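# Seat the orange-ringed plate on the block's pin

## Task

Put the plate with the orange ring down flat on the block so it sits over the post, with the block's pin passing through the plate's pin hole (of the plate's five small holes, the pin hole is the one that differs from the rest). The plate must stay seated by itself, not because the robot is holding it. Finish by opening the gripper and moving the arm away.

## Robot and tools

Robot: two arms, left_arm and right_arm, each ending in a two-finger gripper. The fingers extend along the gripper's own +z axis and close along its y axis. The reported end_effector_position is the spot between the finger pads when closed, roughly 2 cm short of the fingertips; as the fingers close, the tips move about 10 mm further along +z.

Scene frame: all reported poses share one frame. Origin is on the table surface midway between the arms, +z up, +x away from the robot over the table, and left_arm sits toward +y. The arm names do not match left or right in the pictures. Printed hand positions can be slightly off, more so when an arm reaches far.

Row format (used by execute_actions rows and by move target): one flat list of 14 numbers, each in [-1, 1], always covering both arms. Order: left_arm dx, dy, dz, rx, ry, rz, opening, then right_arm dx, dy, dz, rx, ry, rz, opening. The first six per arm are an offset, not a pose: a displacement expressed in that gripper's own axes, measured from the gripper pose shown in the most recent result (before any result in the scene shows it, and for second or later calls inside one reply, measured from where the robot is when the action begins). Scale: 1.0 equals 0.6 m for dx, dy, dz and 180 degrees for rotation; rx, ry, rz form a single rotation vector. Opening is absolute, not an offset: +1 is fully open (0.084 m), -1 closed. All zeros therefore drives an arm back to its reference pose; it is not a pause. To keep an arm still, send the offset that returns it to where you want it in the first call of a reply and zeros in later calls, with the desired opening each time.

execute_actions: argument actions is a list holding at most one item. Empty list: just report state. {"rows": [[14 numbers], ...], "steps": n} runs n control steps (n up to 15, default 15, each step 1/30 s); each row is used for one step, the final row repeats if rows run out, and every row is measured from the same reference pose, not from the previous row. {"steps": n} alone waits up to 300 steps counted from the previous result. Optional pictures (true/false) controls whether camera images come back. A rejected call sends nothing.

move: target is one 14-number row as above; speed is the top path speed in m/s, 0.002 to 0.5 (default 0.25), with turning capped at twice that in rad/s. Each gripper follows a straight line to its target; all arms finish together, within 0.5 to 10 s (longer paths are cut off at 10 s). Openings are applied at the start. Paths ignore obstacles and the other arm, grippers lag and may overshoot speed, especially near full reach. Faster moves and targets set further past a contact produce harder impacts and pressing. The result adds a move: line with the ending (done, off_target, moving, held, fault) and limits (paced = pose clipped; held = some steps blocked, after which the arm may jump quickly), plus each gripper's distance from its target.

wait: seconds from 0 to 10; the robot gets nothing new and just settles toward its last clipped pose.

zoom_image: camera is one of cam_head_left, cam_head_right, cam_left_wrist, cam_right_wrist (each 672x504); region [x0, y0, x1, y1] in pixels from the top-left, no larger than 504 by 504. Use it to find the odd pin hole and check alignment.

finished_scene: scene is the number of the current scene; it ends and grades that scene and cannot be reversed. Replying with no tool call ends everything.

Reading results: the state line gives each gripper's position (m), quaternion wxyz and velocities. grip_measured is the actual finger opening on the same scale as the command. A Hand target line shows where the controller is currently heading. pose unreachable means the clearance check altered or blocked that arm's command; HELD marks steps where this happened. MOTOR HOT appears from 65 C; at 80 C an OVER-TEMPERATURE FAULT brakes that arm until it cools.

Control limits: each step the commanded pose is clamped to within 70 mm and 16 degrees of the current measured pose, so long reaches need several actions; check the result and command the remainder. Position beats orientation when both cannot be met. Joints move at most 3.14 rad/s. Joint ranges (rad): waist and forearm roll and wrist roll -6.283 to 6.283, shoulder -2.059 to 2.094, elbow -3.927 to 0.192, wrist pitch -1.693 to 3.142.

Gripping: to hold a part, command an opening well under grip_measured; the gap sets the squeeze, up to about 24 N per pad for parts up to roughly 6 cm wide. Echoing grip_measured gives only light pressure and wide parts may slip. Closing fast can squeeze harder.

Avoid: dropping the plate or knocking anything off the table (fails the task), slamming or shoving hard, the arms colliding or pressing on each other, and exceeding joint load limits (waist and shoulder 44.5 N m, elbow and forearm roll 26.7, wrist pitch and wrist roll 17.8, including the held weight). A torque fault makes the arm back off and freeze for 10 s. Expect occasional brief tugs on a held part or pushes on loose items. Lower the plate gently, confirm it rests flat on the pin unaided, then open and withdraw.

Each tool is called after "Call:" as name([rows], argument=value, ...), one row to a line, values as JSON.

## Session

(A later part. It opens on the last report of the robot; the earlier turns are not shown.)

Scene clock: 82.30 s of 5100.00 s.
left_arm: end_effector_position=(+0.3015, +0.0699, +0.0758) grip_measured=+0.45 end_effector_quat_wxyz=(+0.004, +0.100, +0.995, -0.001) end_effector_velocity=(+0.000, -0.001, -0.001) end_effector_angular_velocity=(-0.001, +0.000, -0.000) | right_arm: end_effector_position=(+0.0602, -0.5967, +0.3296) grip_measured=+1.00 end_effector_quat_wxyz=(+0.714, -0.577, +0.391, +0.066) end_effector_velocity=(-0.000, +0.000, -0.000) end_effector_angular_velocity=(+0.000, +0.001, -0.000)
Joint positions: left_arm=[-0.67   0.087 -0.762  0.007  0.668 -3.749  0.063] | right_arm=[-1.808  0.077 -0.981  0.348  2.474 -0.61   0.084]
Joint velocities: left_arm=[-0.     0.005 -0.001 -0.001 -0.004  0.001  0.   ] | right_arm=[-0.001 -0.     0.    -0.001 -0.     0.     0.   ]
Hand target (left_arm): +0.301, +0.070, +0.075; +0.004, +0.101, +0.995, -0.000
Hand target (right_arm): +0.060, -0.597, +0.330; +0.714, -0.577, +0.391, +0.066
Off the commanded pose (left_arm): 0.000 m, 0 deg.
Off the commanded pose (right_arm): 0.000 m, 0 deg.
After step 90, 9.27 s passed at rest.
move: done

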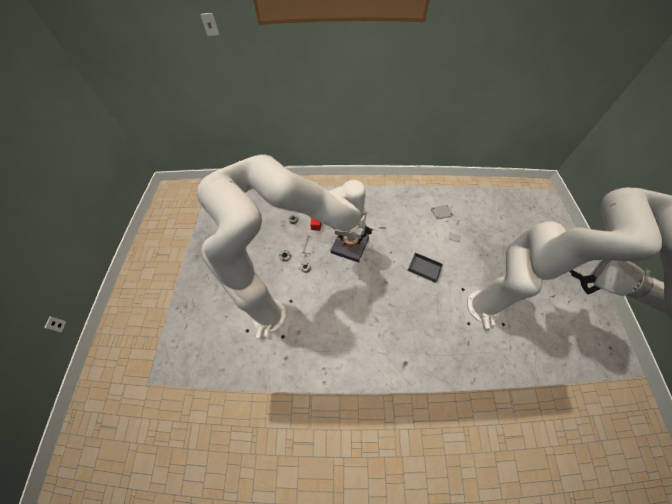

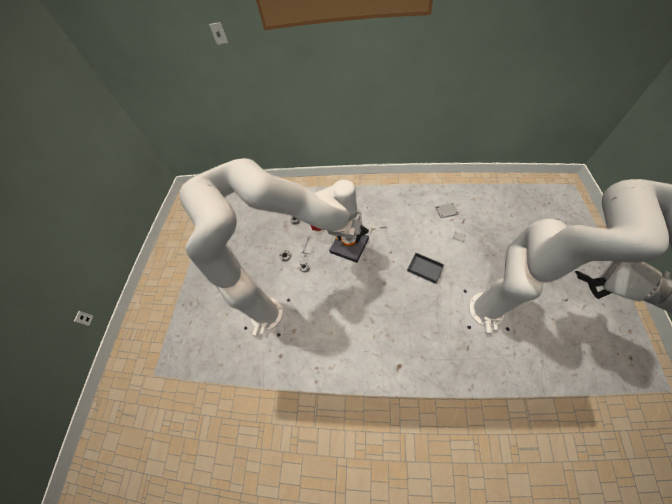

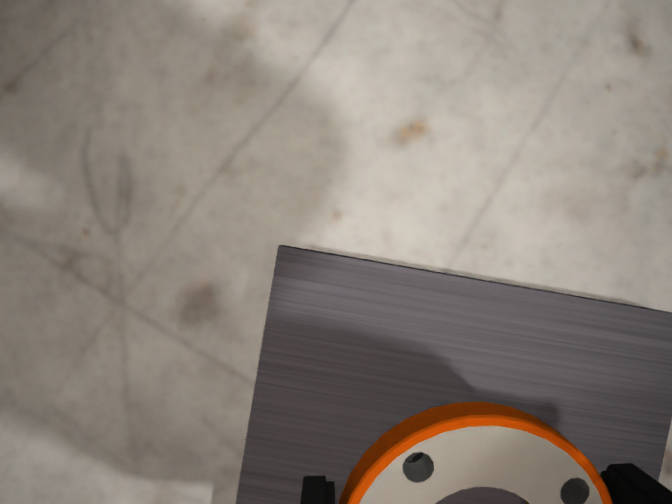

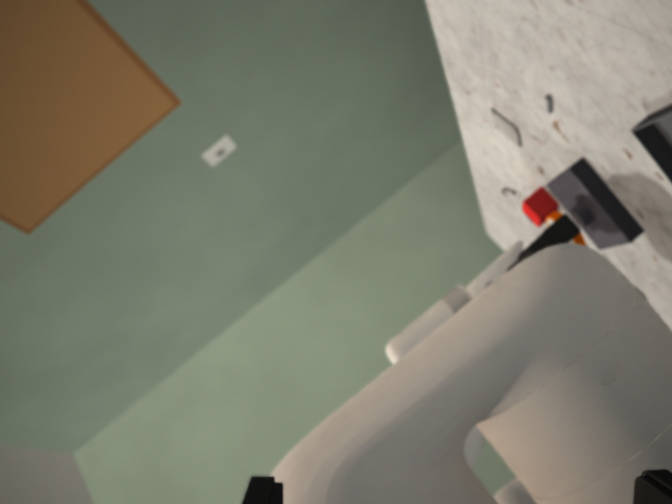

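Call:
move(target=[0, 0, 0.047, 0, 0, 0, -0.2, 0, 0, 0, 0, 0, 0, 1], speed=0.015)

Scene clock: 87.87 s of 5100.00 s.
left_arm: end_effector_position=(+0.3033, +0.0689, +0.0490) grip_measured=+0.46 end_effector_quat_wxyz=(+0.006, +0.100, +0.995, -0.002) end_effector_velocity=(-0.001, +0.001, -0.003) end_effector_angular_velocity=(+0.003, +0.003, -0.001) | right_arm: end_effector_position=(+0.0602, -0.5967, +0.3296) grip_measured=+1.00 end_effector_quat_wxyz=(+0.714, -0.577, +0.391, +0.066) end_effector_velocity=(-0.000, -0.000, -0.000) end_effector_angular_velocity=(-0.000, +0.001, +0.001)
Joint positions: left_arm=[-0.668  0.156 -0.752  0.008  0.584 -3.749  0.063] | right_arm=[-1.808  0.077 -0.981  0.348  2.474 -0.61   0.084]
Joint velocities: left_arm=[-0.001  0.006  0.002 -0.    -0.003 -0.    -0.   ] | right_arm=[ 0.    -0.    -0.001 -0.001 -0.     0.    -0.   ]
Hand target (left_arm): +0.302, +0.070, +0.048; +0.004, +0.100, +0.995, -0.001
Hand target (right_arm): +0.060, -0.597, +0.330; +0.714, -0.577, +0.391, +0.066
Off the commanded pose (left_arm): 0.002 m, 0 deg.
Off the commanded pose (right_arm): 0.000 m, 0 deg.
After step 90, 0.47 s passed at rest.
move: done

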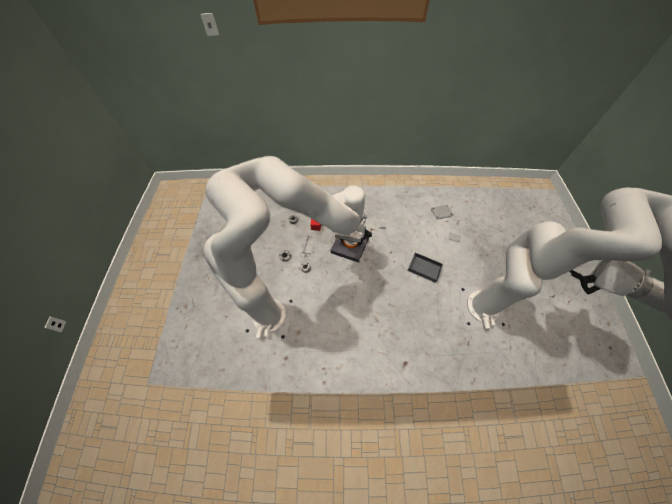

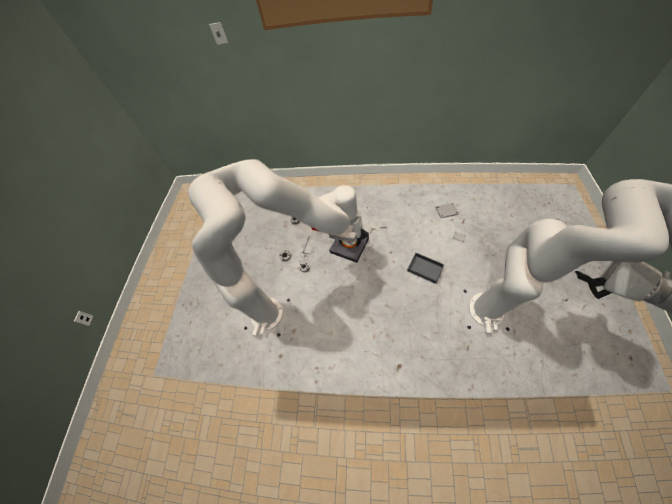

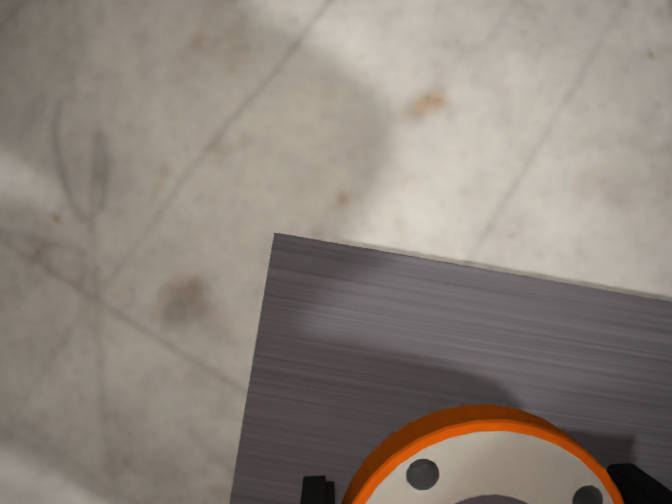

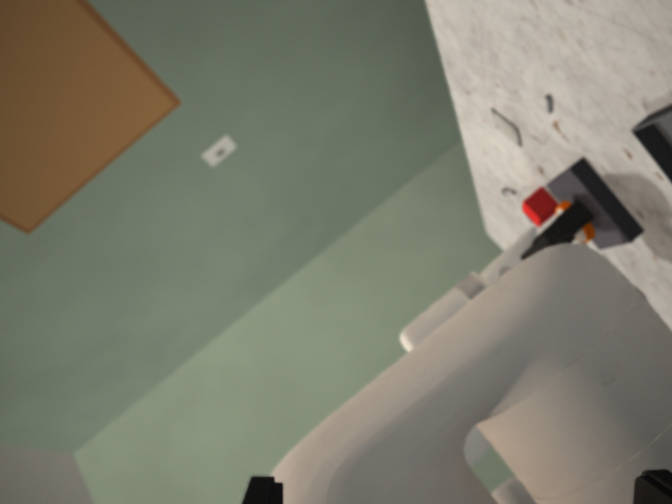

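Call:
move(target=[0, 0, 0, 0, 0, 0, 1, 0, 0, 0, 0, 0, 0, 1], speed=0.03)

Call:
move(target=[-0.08, 0, -0.15, 0, 0, 0, 1, 0, 0, 0, 0, 0, 0, 1], speed=0.15)

Scene clock: 91.60 s of 5100.00 s.
left_arm: end_effector_position=(+0.3031, +0.0690, +0.0488) grip_measured=+1.00 end_effector_quat_wxyz=(+0.005, +0.100, +0.995, -0.002) end_effector_velocity=(+0.002, -0.000, +0.002) end_effector_angular_velocity=(-0.004, -0.004, +0.002) | right_arm: end_effector_position=(+0.0602, -0.5967, +0.3296) grip_measured=+1.00 end_effector_quat_wxyz=(+0.714, -0.577, +0.391, +0.066) end_effector_velocity=(+0.000, +0.000, +0.000) end_effector_angular_velocity=(-0.000, -0.002, -0.001)
Joint positions: left_arm=[-0.668  0.156 -0.751  0.008  0.584 -3.749  0.084] | right_arm=[-1.808  0.077 -0.981  0.348  2.474 -0.61   0.084]
Joint velocities: left_arm=[ 0.003 -0.002 -0.002  0.    -0.001  0.    -0.   ] | right_arm=[-0.    -0.     0.     0.001  0.    -0.001 -0.   ]
Hand target (left_arm): +0.303, +0.069, +0.049; +0.006, +0.100, +0.995, -0.002
Hand target (right_arm): +0.060, -0.597, +0.330; +0.714, -0.577, +0.391, +0.066
Off the commanded pose (left_arm): 0.000 m, 0 deg.
Off the commanded pose (right_arm): 0.000 m, 0 deg.
After step 90, 0.03 s passed at rest.
move: done

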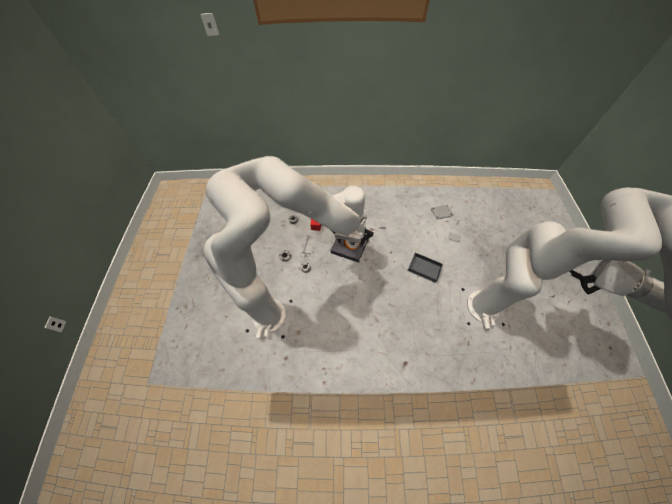

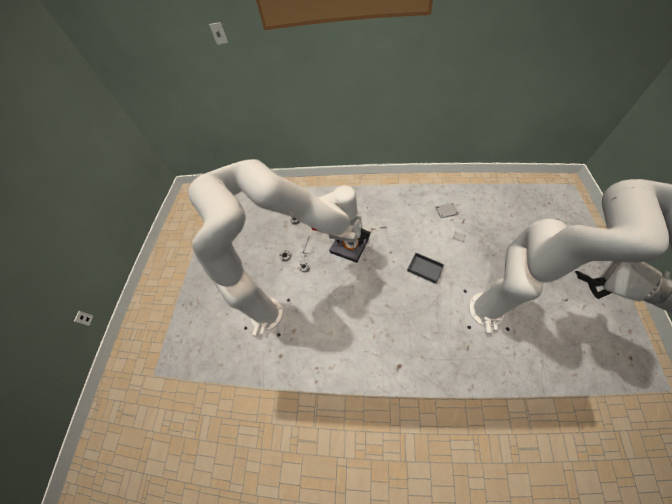

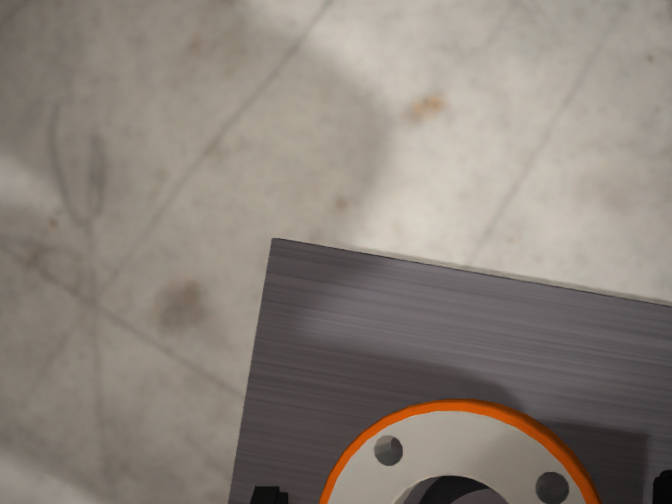

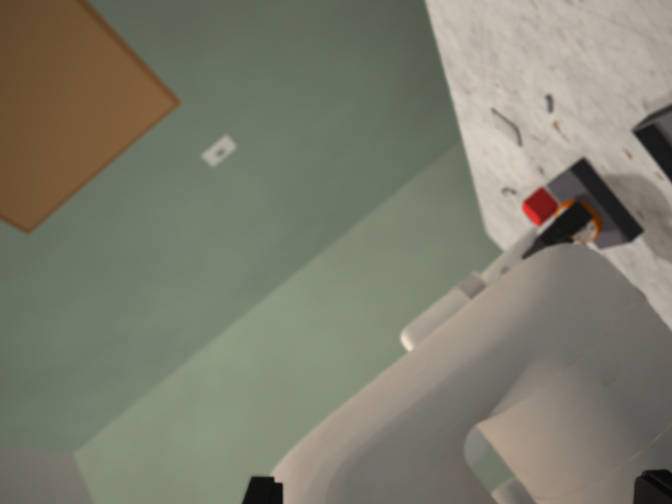

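Scene clock: 92.67 s of 5100.00 s.
left_arm: end_effector_position=(+0.3485, +0.0602, +0.1384) grip_measured=+1.00 end_effector_quat_wxyz=(+0.005, +0.100, +0.995, -0.002) end_effector_velocity=(+0.003, -0.001, +0.005) end_effector_angular_velocity=(-0.002, -0.001, +0.001) | right_arm: end_effector_position=(+0.0602, -0.5967, +0.3296) grip_measured=+1.00 end_effector_quat_wxyz=(+0.714, -0.577, +0.391, +0.066) end_effector_velocity=(-0.000, +0.000, -0.000) end_effector_angular_velocity=(-0.000, +0.001, +0.001)
Joint positions: left_arm=[-0.612  0.087 -0.973  0.005  0.876 -3.689  0.084] | right_arm=[-1.808  0.077 -0.981  0.348  2.474 -0.61   0.084]
Joint velocities: left_arm=[ 0.003 -0.    -0.016 -0.001  0.014  0.003  0.   ] | right_arm=[ 0.001 -0.    -0.    -0.001  0.     0.    -0.   ]
Hand target (left_arm): +0.349, +0.060, +0.139; +0.005, +0.100, +0.995, -0.002
Hand target (right_arm): +0.060, -0.597, +0.330; +0.714, -0.577, +0.391, +0.066
Off the commanded pose (left_arm): 0.001 m, 0 deg.
Off the commanded pose (right_arm): 0.000 m, 0 deg.
move: done

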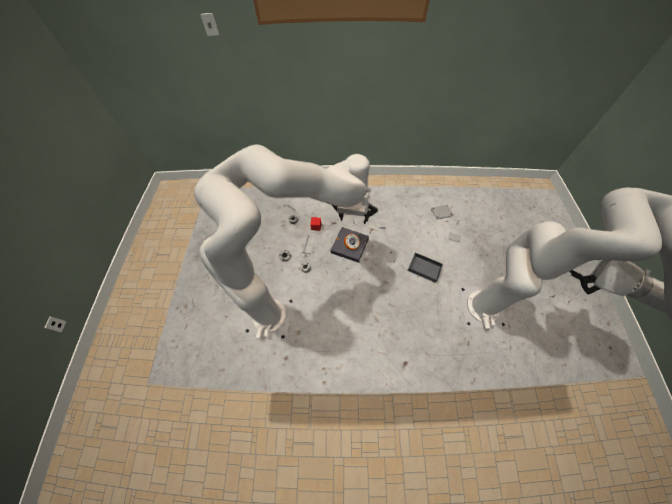

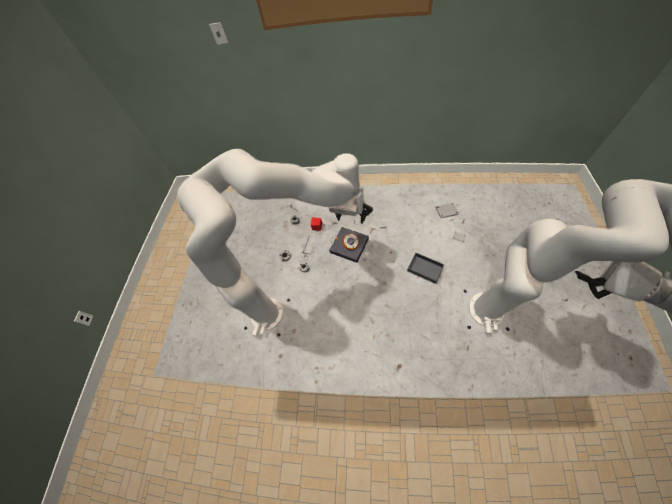

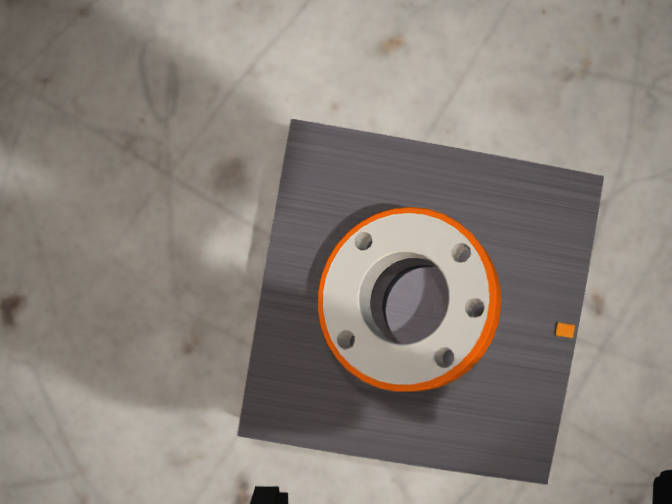

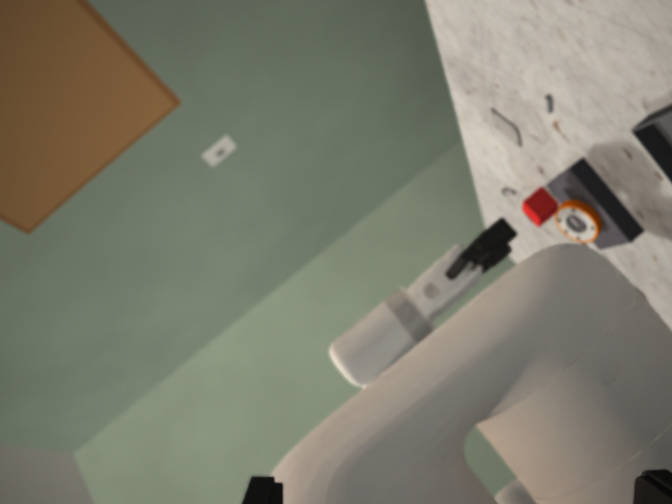

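Call:
move(target=[0.0833, -0.011, 0.1, 0, 0, 0, 1, 0, 0, 0, 0, 0, 0, 1], speed=0.15)

Call:
move(target=[0, 0, 0.047, 0, 0, 0, 1, 0, 0, 0, 0, 0, 0, 1], speed=0.04)

Scene clock: 101.77 s of 5100.00 s.
left_arm: end_effector_position=(+0.2994, +0.0632, +0.0785) grip_measured=+1.00 end_effector_quat_wxyz=(+0.005, +0.100, +0.995, -0.002) end_effector_velocity=(-0.003, +0.001, -0.003) end_effector_angular_velocity=(+0.002, +0.001, +0.000) | right_arm: end_effector_position=(+0.0602, -0.5967, +0.3296) grip_measured=+1.00 end_effector_quat_wxyz=(+0.714, -0.577, +0.391, +0.066) end_effector_velocity=(-0.000, +0.000, -0.000) end_effector_angular_velocity=(-0.001, +0.000, +0.001)
Joint positions: left_arm=[-0.684  0.089 -0.773  0.007  0.674 -3.764  0.084] | right_arm=[-1.808  0.077 -0.981  0.348  2.474 -0.61   0.084]
Joint velocities: left_arm=[-0.003  0.001  0.01   0.001 -0.009 -0.004 -0.   ] | right_arm=[ 0.001 -0.     0.    -0.001 -0.001 -0.001  0.   ]
Hand target (left_arm): +0.299, +0.063, +0.078; +0.005, +0.100, +0.995, -0.001
Hand target (right_arm): +0.060, -0.597, +0.330; +0.714, -0.577, +0.391, +0.066
Off the commanded pose (left_arm): 0.001 m, 0 deg.
Off the commanded pose (right_arm): 0.000 m, 0 deg.
After step 90, 5.17 s passed at rest.
move: done

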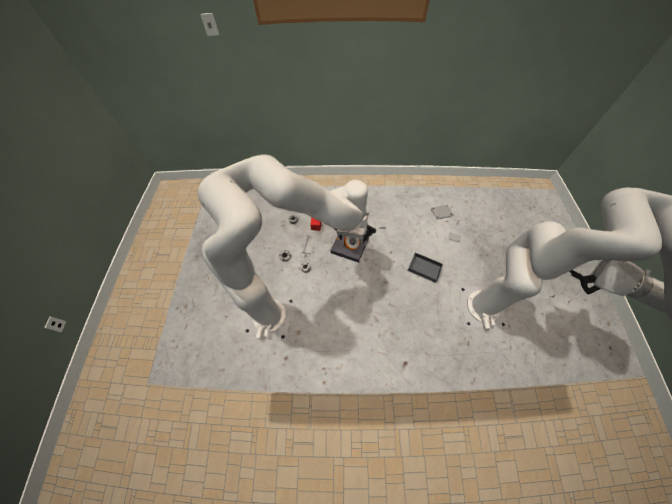

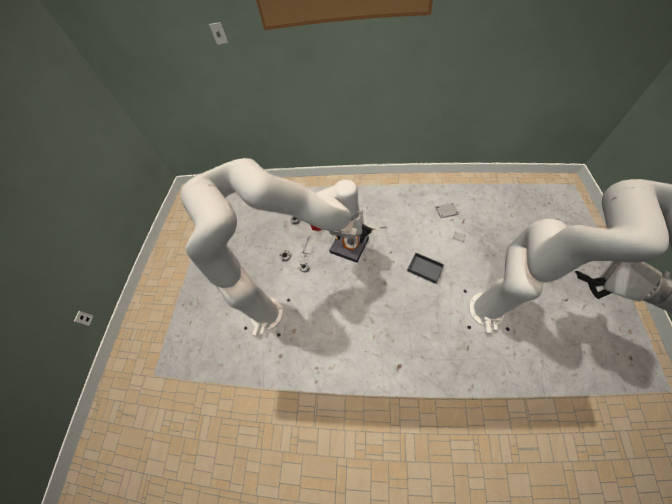

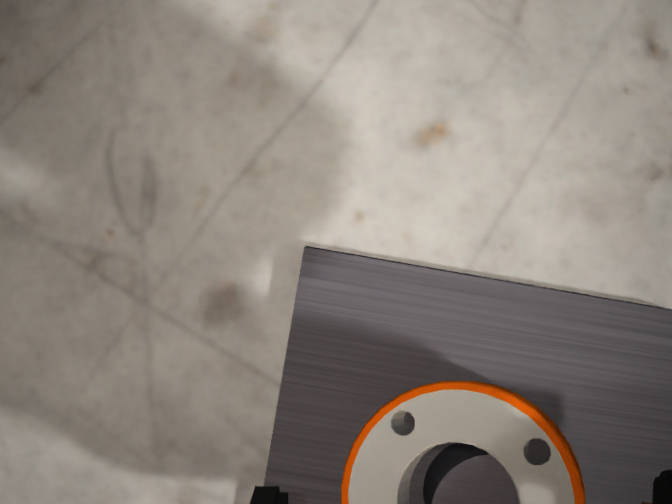

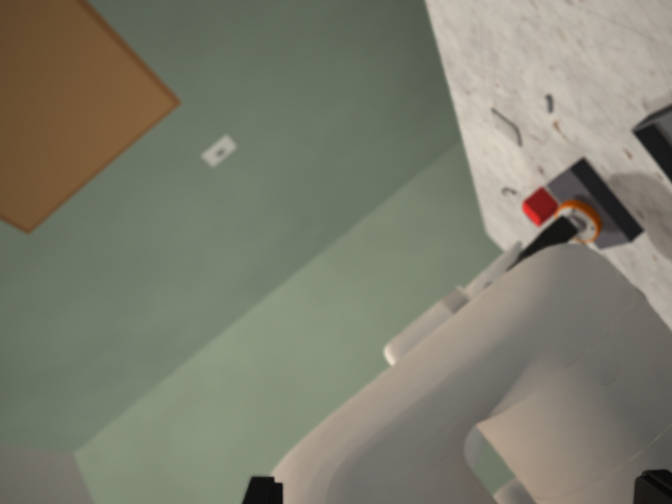

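Scene clock: 102.77 s of 5100.00 s.
left_arm: end_effector_position=(+0.2998, +0.0630, +0.0507) grip_measured=+1.00 end_effector_quat_wxyz=(+0.005, +0.100, +0.995, -0.002) end_effector_velocity=(+0.001, -0.001, -0.000) end_effector_angular_velocity=(-0.003, -0.004, -0.002) | right_arm: end_effector_position=(+0.0602, -0.5967, +0.3296) grip_measured=+1.00 end_effector_quat_wxyz=(+0.714, -0.577, +0.391, +0.066) end_effector_velocity=(-0.000, -0.000, +0.000) end_effector_angular_velocity=(-0.001, -0.001, -0.003)
Joint positions: left_arm=[-0.683  0.157 -0.76   0.008  0.592 -3.764  0.084] | right_arm=[-1.808  0.077 -0.981  0.348  2.474 -0.61   0.084]
Joint velocities: left_arm=[-0.001  0.003 -0.001  0.001 -0.006  0.    -0.   ] | right_arm=[-0.002  0.    -0.001  0.002  0.     0.    -0.   ]
Hand target (left_arm): +0.300, +0.063, +0.050; +0.005, +0.100, +0.995, -0.002
Hand target (right_arm): +0.060, -0.597, +0.330; +0.714, -0.577, +0.391, +0.066
Off the commanded pose (left_arm): 0.000 m, 0 deg.
Off the commanded pose (right_arm): 0.000 m, 0 deg.
move: done

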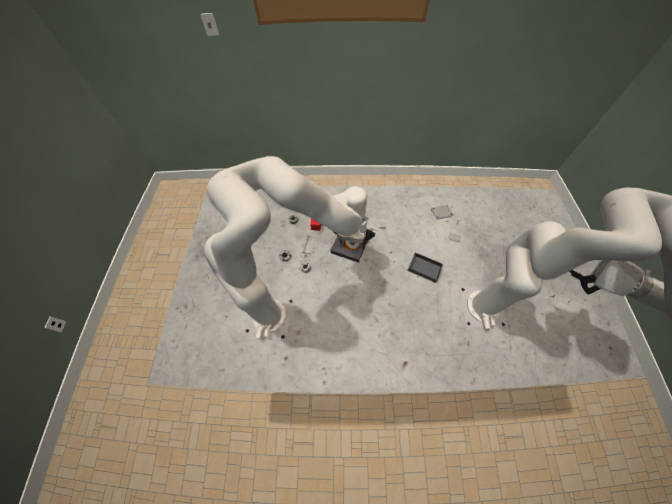

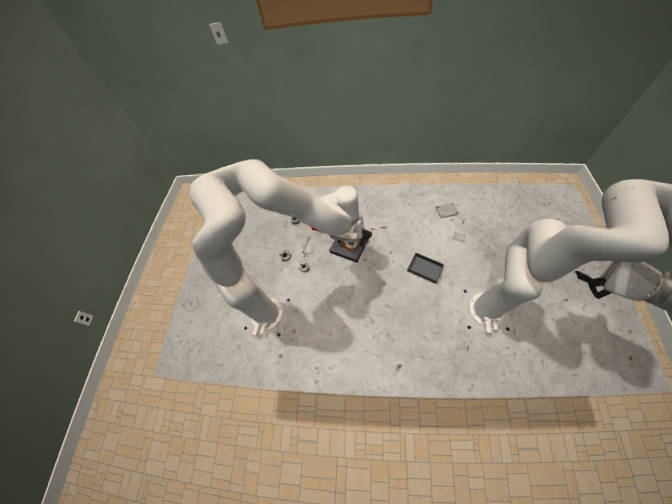

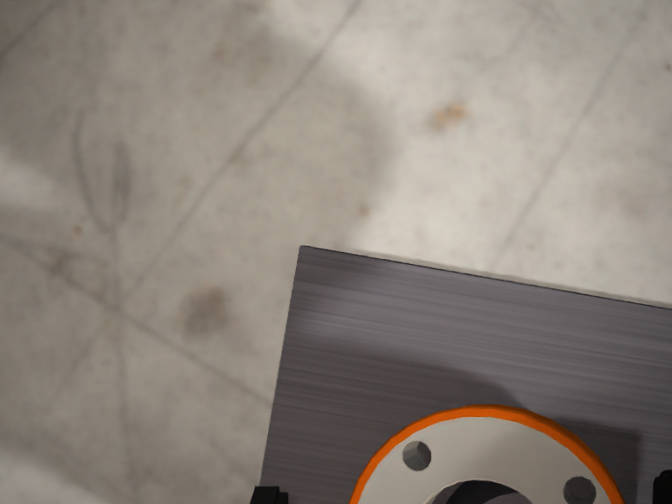

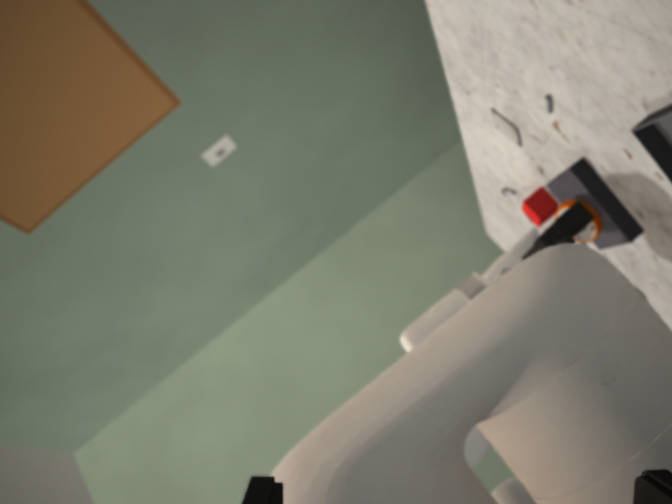

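Call:
move(target=[-0.003, 0.03, 0, 0, 0, 0, 1, 0, 0, 0, 0, 0, 0, 1], speed=0.015)

Scene clock: 105.90 s of 5100.00 s.
left_arm: end_effector_position=(+0.3052, +0.0799, +0.0508) grip_measured=+1.00 end_effector_quat_wxyz=(+0.006, +0.100, +0.995, -0.002) end_effector_velocity=(-0.001, +0.003, -0.002) end_effector_angular_velocity=(+0.005, +0.004, -0.002) | right_arm: end_effector_position=(+0.0602, -0.5967, +0.3296) grip_measured=+1.00 end_effector_quat_wxyz=(+0.714, -0.577, +0.391, +0.066) end_effector_velocity=(+0.000, -0.000, -0.000) end_effector_angular_velocity=(-0.001, +0.001, +0.001)
Joint positions: left_arm=[-0.647  0.134 -0.728  0.007  0.583 -3.727  0.084] | right_arm=[-1.808  0.077 -0.981  0.348  2.474 -0.61   0.084]
Joint velocities: left_arm=[ 0.003 -0.001  0.005  0.001  0.001  0.005 -0.   ] | right_arm=[ 0.001 -0.    -0.001 -0.001 -0.001  0.    -0.   ]
Hand target (left_arm): +0.305, +0.080, +0.051; +0.005, +0.100, +0.995, -0.002
Hand target (right_arm): +0.060, -0.597, +0.330; +0.714, -0.577, +0.391, +0.066
Off the commanded pose (left_arm): 0.000 m, 0 deg.
Off the commanded pose (right_arm): 0.000 m, 0 deg.
move: done

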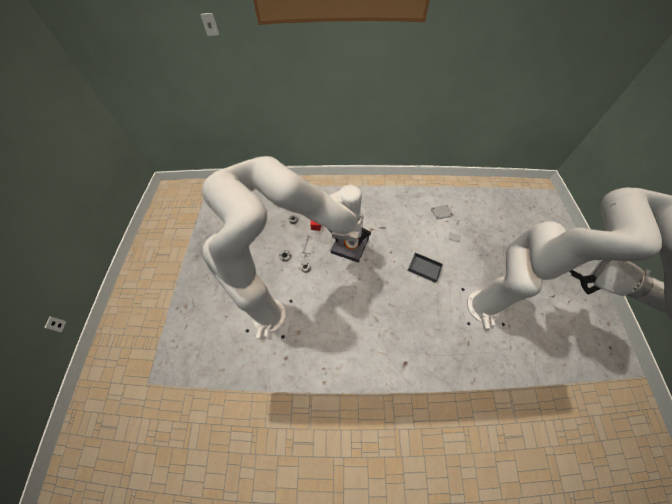

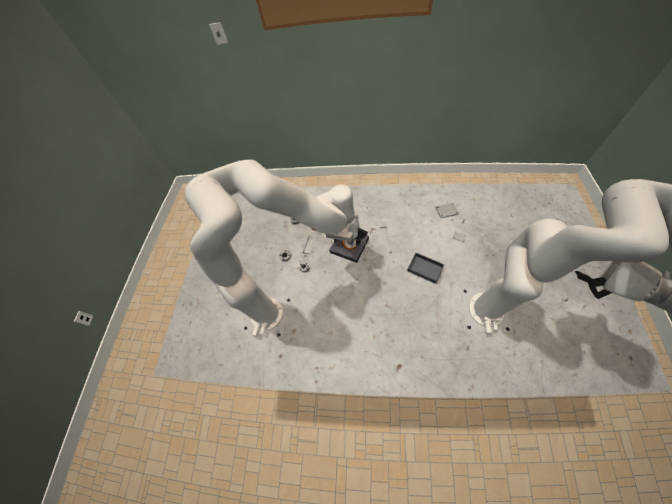

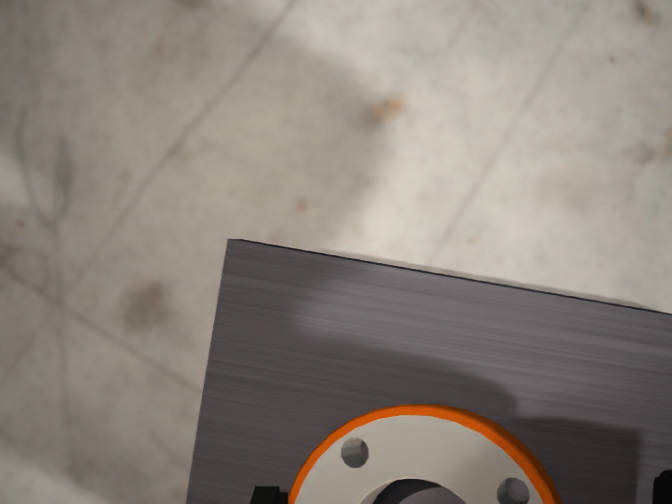

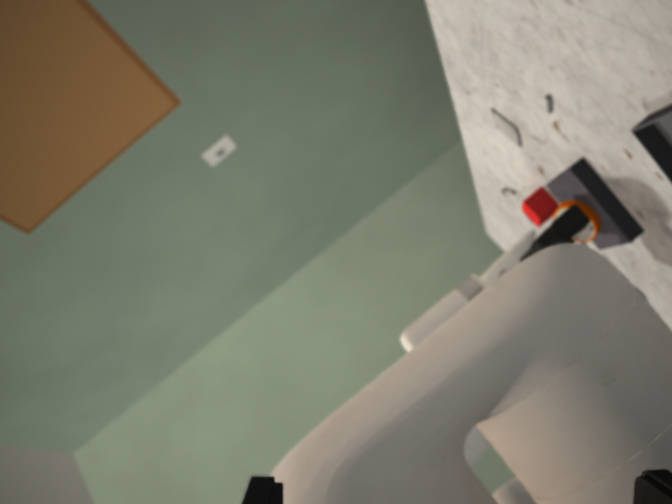

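Call:
move(target=[0, 0.009, 0, 0, 0, 0, 1, 0, 0, 0, 0, 0, 0, 1], speed=0.01)

Scene clock: 109.13 s of 5100.00 s.
left_arm: end_effector_position=(+0.3068, +0.0845, +0.0514) grip_measured=+1.00 end_effector_quat_wxyz=(+0.007, +0.100, +0.995, -0.003) end_effector_velocity=(-0.001, +0.002, -0.001) end_effector_angular_velocity=(+0.003, +0.004, +0.001) | right_arm: end_effector_position=(+0.0602, -0.5967, +0.3296) grip_measured=+1.00 end_effector_quat_wxyz=(+0.714, -0.577, +0.391, +0.066) end_effector_velocity=(-0.001, +0.000, +0.000) end_effector_angular_velocity=(+0.001, +0.002, +0.002)
Joint positions: left_arm=[-0.636  0.125 -0.718  0.007  0.579 -3.716  0.084] | right_arm=[-1.808  0.077 -0.981  0.348  2.474 -0.61   0.084]
Joint velocities: left_arm=[ 0.002  0.001  0.003 -0.001  0.001  0.002  0.   ] | right_arm=[ 0.    -0.     0.    -0.003  0.001 -0.    -0.   ]
Hand target (left_arm): +0.306, +0.085, +0.051; +0.006, +0.100, +0.995, -0.002
Hand target (right_arm): +0.060, -0.597, +0.330; +0.714, -0.577, +0.391, +0.066
Off the commanded pose (left_arm): 0.001 m, 0 deg.
Off the commanded pose (right_arm): 0.000 m, 0 deg.
move: done

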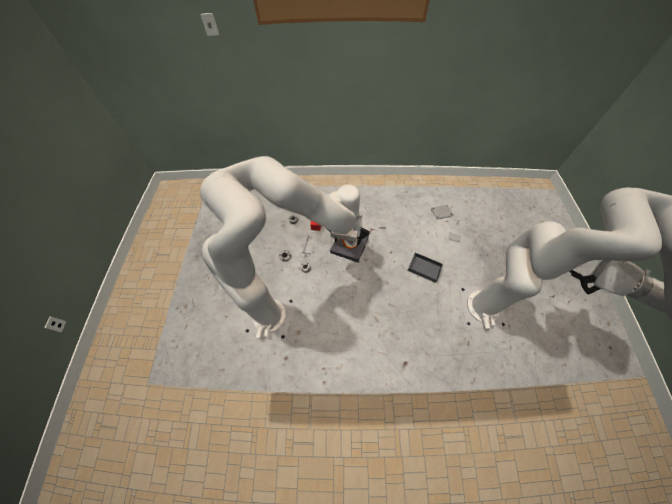

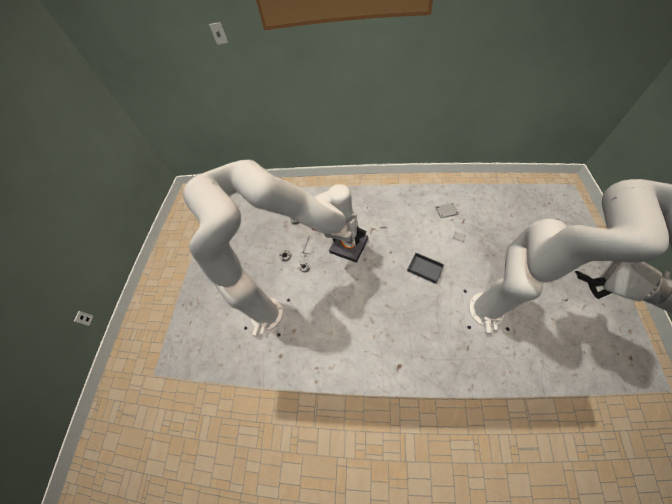

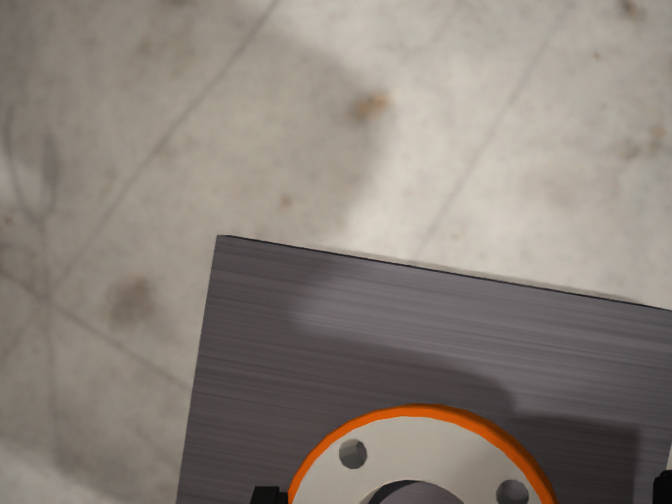

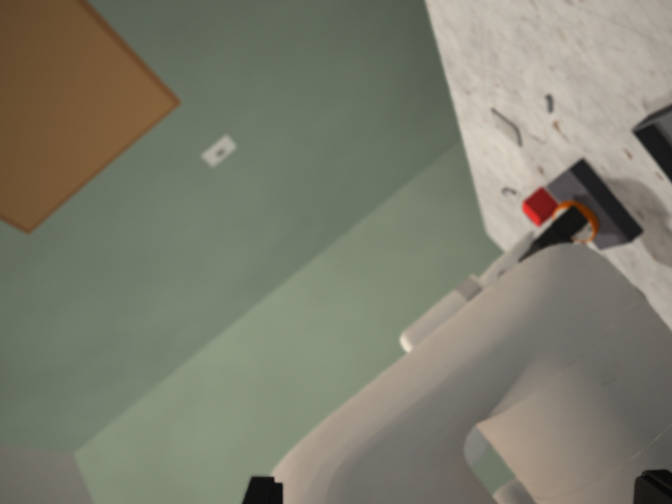

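Call:
move(target=[0, -0.02, 0, 0, 0, 0, 1, 0, 0, 0, 0, 0, 0, 1], speed=0.03)

Call:
move(target=[-0.08, 0, -0.15, 0, 0, 0, 1, 0, 0, 0, 0, 0, 0, 1], speed=0.15)

Scene clock: 112.40 s of 5100.00 s.
left_arm: end_effector_position=(+0.3043, +0.0730, +0.0513) grip_measured=+1.00 end_effector_quat_wxyz=(+0.006, +0.100, +0.995, -0.003) end_effector_velocity=(+0.000, -0.002, +0.000) end_effector_angular_velocity=(-0.001, -0.002, -0.001) | right_arm: end_effector_position=(+0.0602, -0.5967, +0.3296) grip_measured=+1.00 end_effector_quat_wxyz=(+0.714, -0.577, +0.391, +0.066) end_effector_velocity=(+0.000, -0.000, +0.000) end_effector_angular_velocity=(-0.000, -0.002, +0.000)
Joint positions: left_arm=[-0.66   0.143 -0.742  0.007  0.586 -3.74   0.084] | right_arm=[-1.808  0.077 -0.981  0.348  2.474 -0.61   0.084]
Joint velocities: left_arm=[-0.003  0.002 -0.003  0.001 -0.    -0.002  0.   ] | right_arm=[ 0.    -0.    -0.     0.001  0.001 -0.001 -0.   ]
Hand target (left_arm): +0.304, +0.073, +0.051; +0.007, +0.100, +0.995, -0.003
Hand target (right_arm): +0.060, -0.597, +0.330; +0.714, -0.577, +0.391, +0.066
Off the commanded pose (left_arm): 0.000 m, 0 deg.
Off the commanded pose (right_arm): 0.000 m, 0 deg.
move: done

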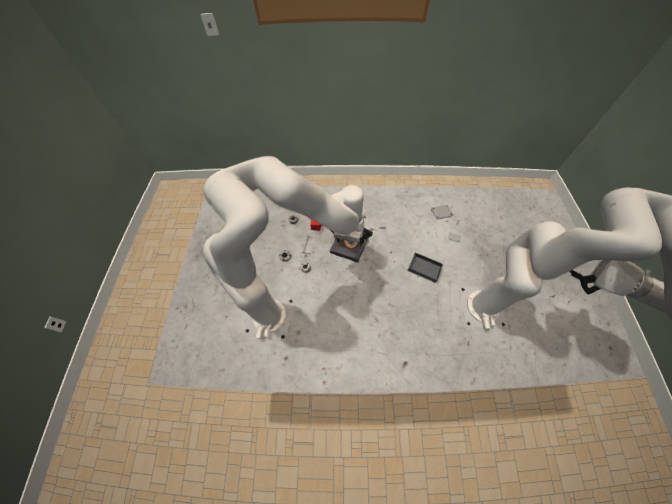

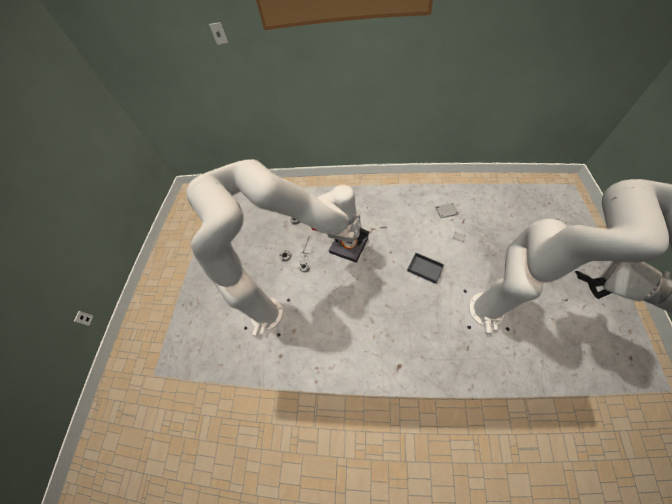

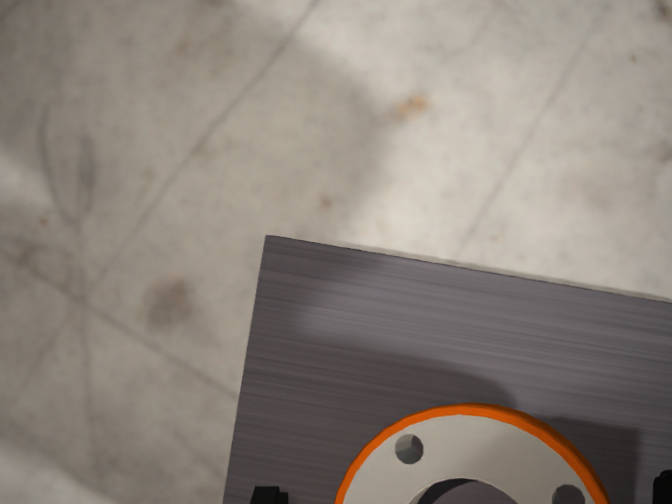

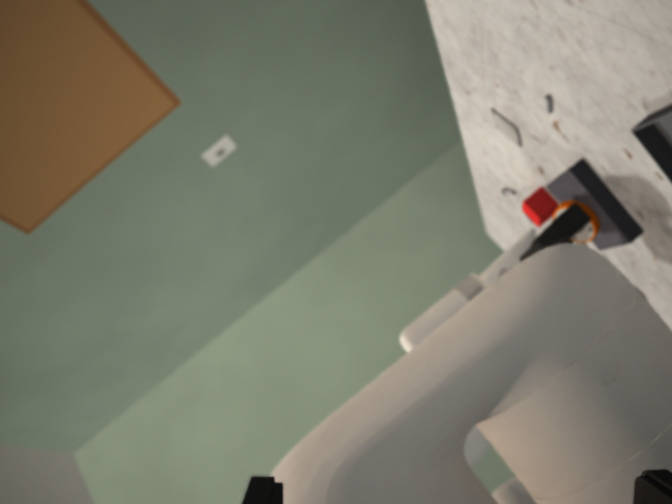

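Scene clock: 113.47 s of 5100.00 s.
left_arm: end_effector_position=(+0.3496, +0.0644, +0.1410) grip_measured=+1.00 end_effector_quat_wxyz=(+0.006, +0.100, +0.995, -0.002) end_effector_velocity=(+0.003, -0.002, +0.006) end_effector_angular_velocity=(-0.002, -0.002, -0.002) | right_arm: end_effector_position=(+0.0602, -0.5967, +0.3296) grip_measured=+1.00 end_effector_quat_wxyz=(+0.714, -0.577, +0.391, +0.066) end_effector_velocity=(-0.000, -0.000, -0.000) end_effector_angular_velocity=(-0.001, +0.000, -0.002)
Joint positions: left_arm=[-0.604  0.075 -0.965  0.004  0.878 -3.68   0.084] | right_arm=[-1.808  0.077 -0.981  0.348  2.474 -0.61   0.084]
Joint velocities: left_arm=[ 0.001 -0.001 -0.016  0.     0.014  0.003  0.   ] | right_arm=[-0.001  0.     0.    -0.    -0.002 -0.    -0.   ]
Hand target (left_arm): +0.350, +0.064, +0.142; +0.006, +0.100, +0.995, -0.003
Hand target (right_arm): +0.060, -0.597, +0.330; +0.714, -0.577, +0.391, +0.066
Off the commanded pose (left_arm): 0.001 m, 0 deg.
Off the commanded pose (right_arm): 0.000 m, 0 deg.
move: done

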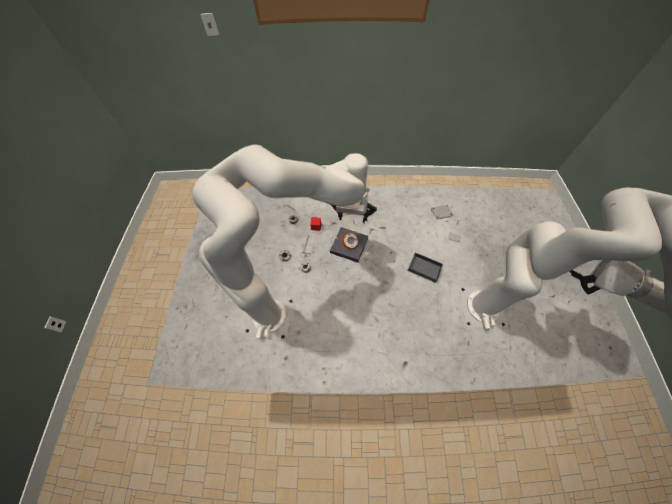

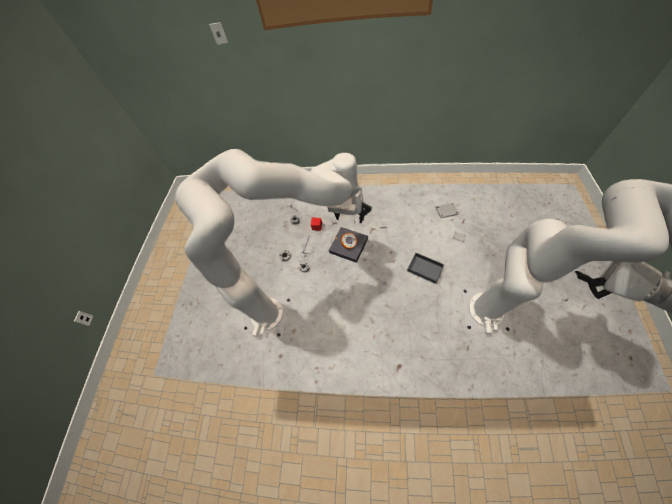

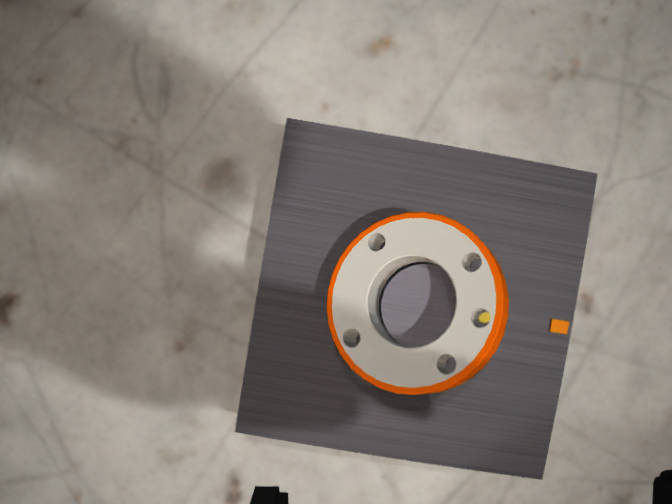

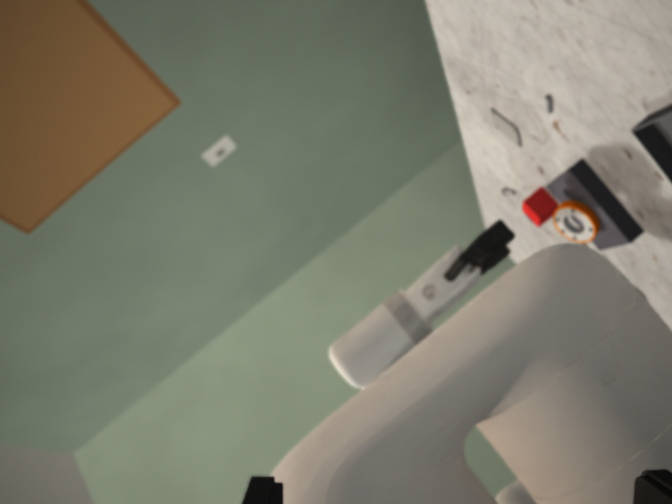

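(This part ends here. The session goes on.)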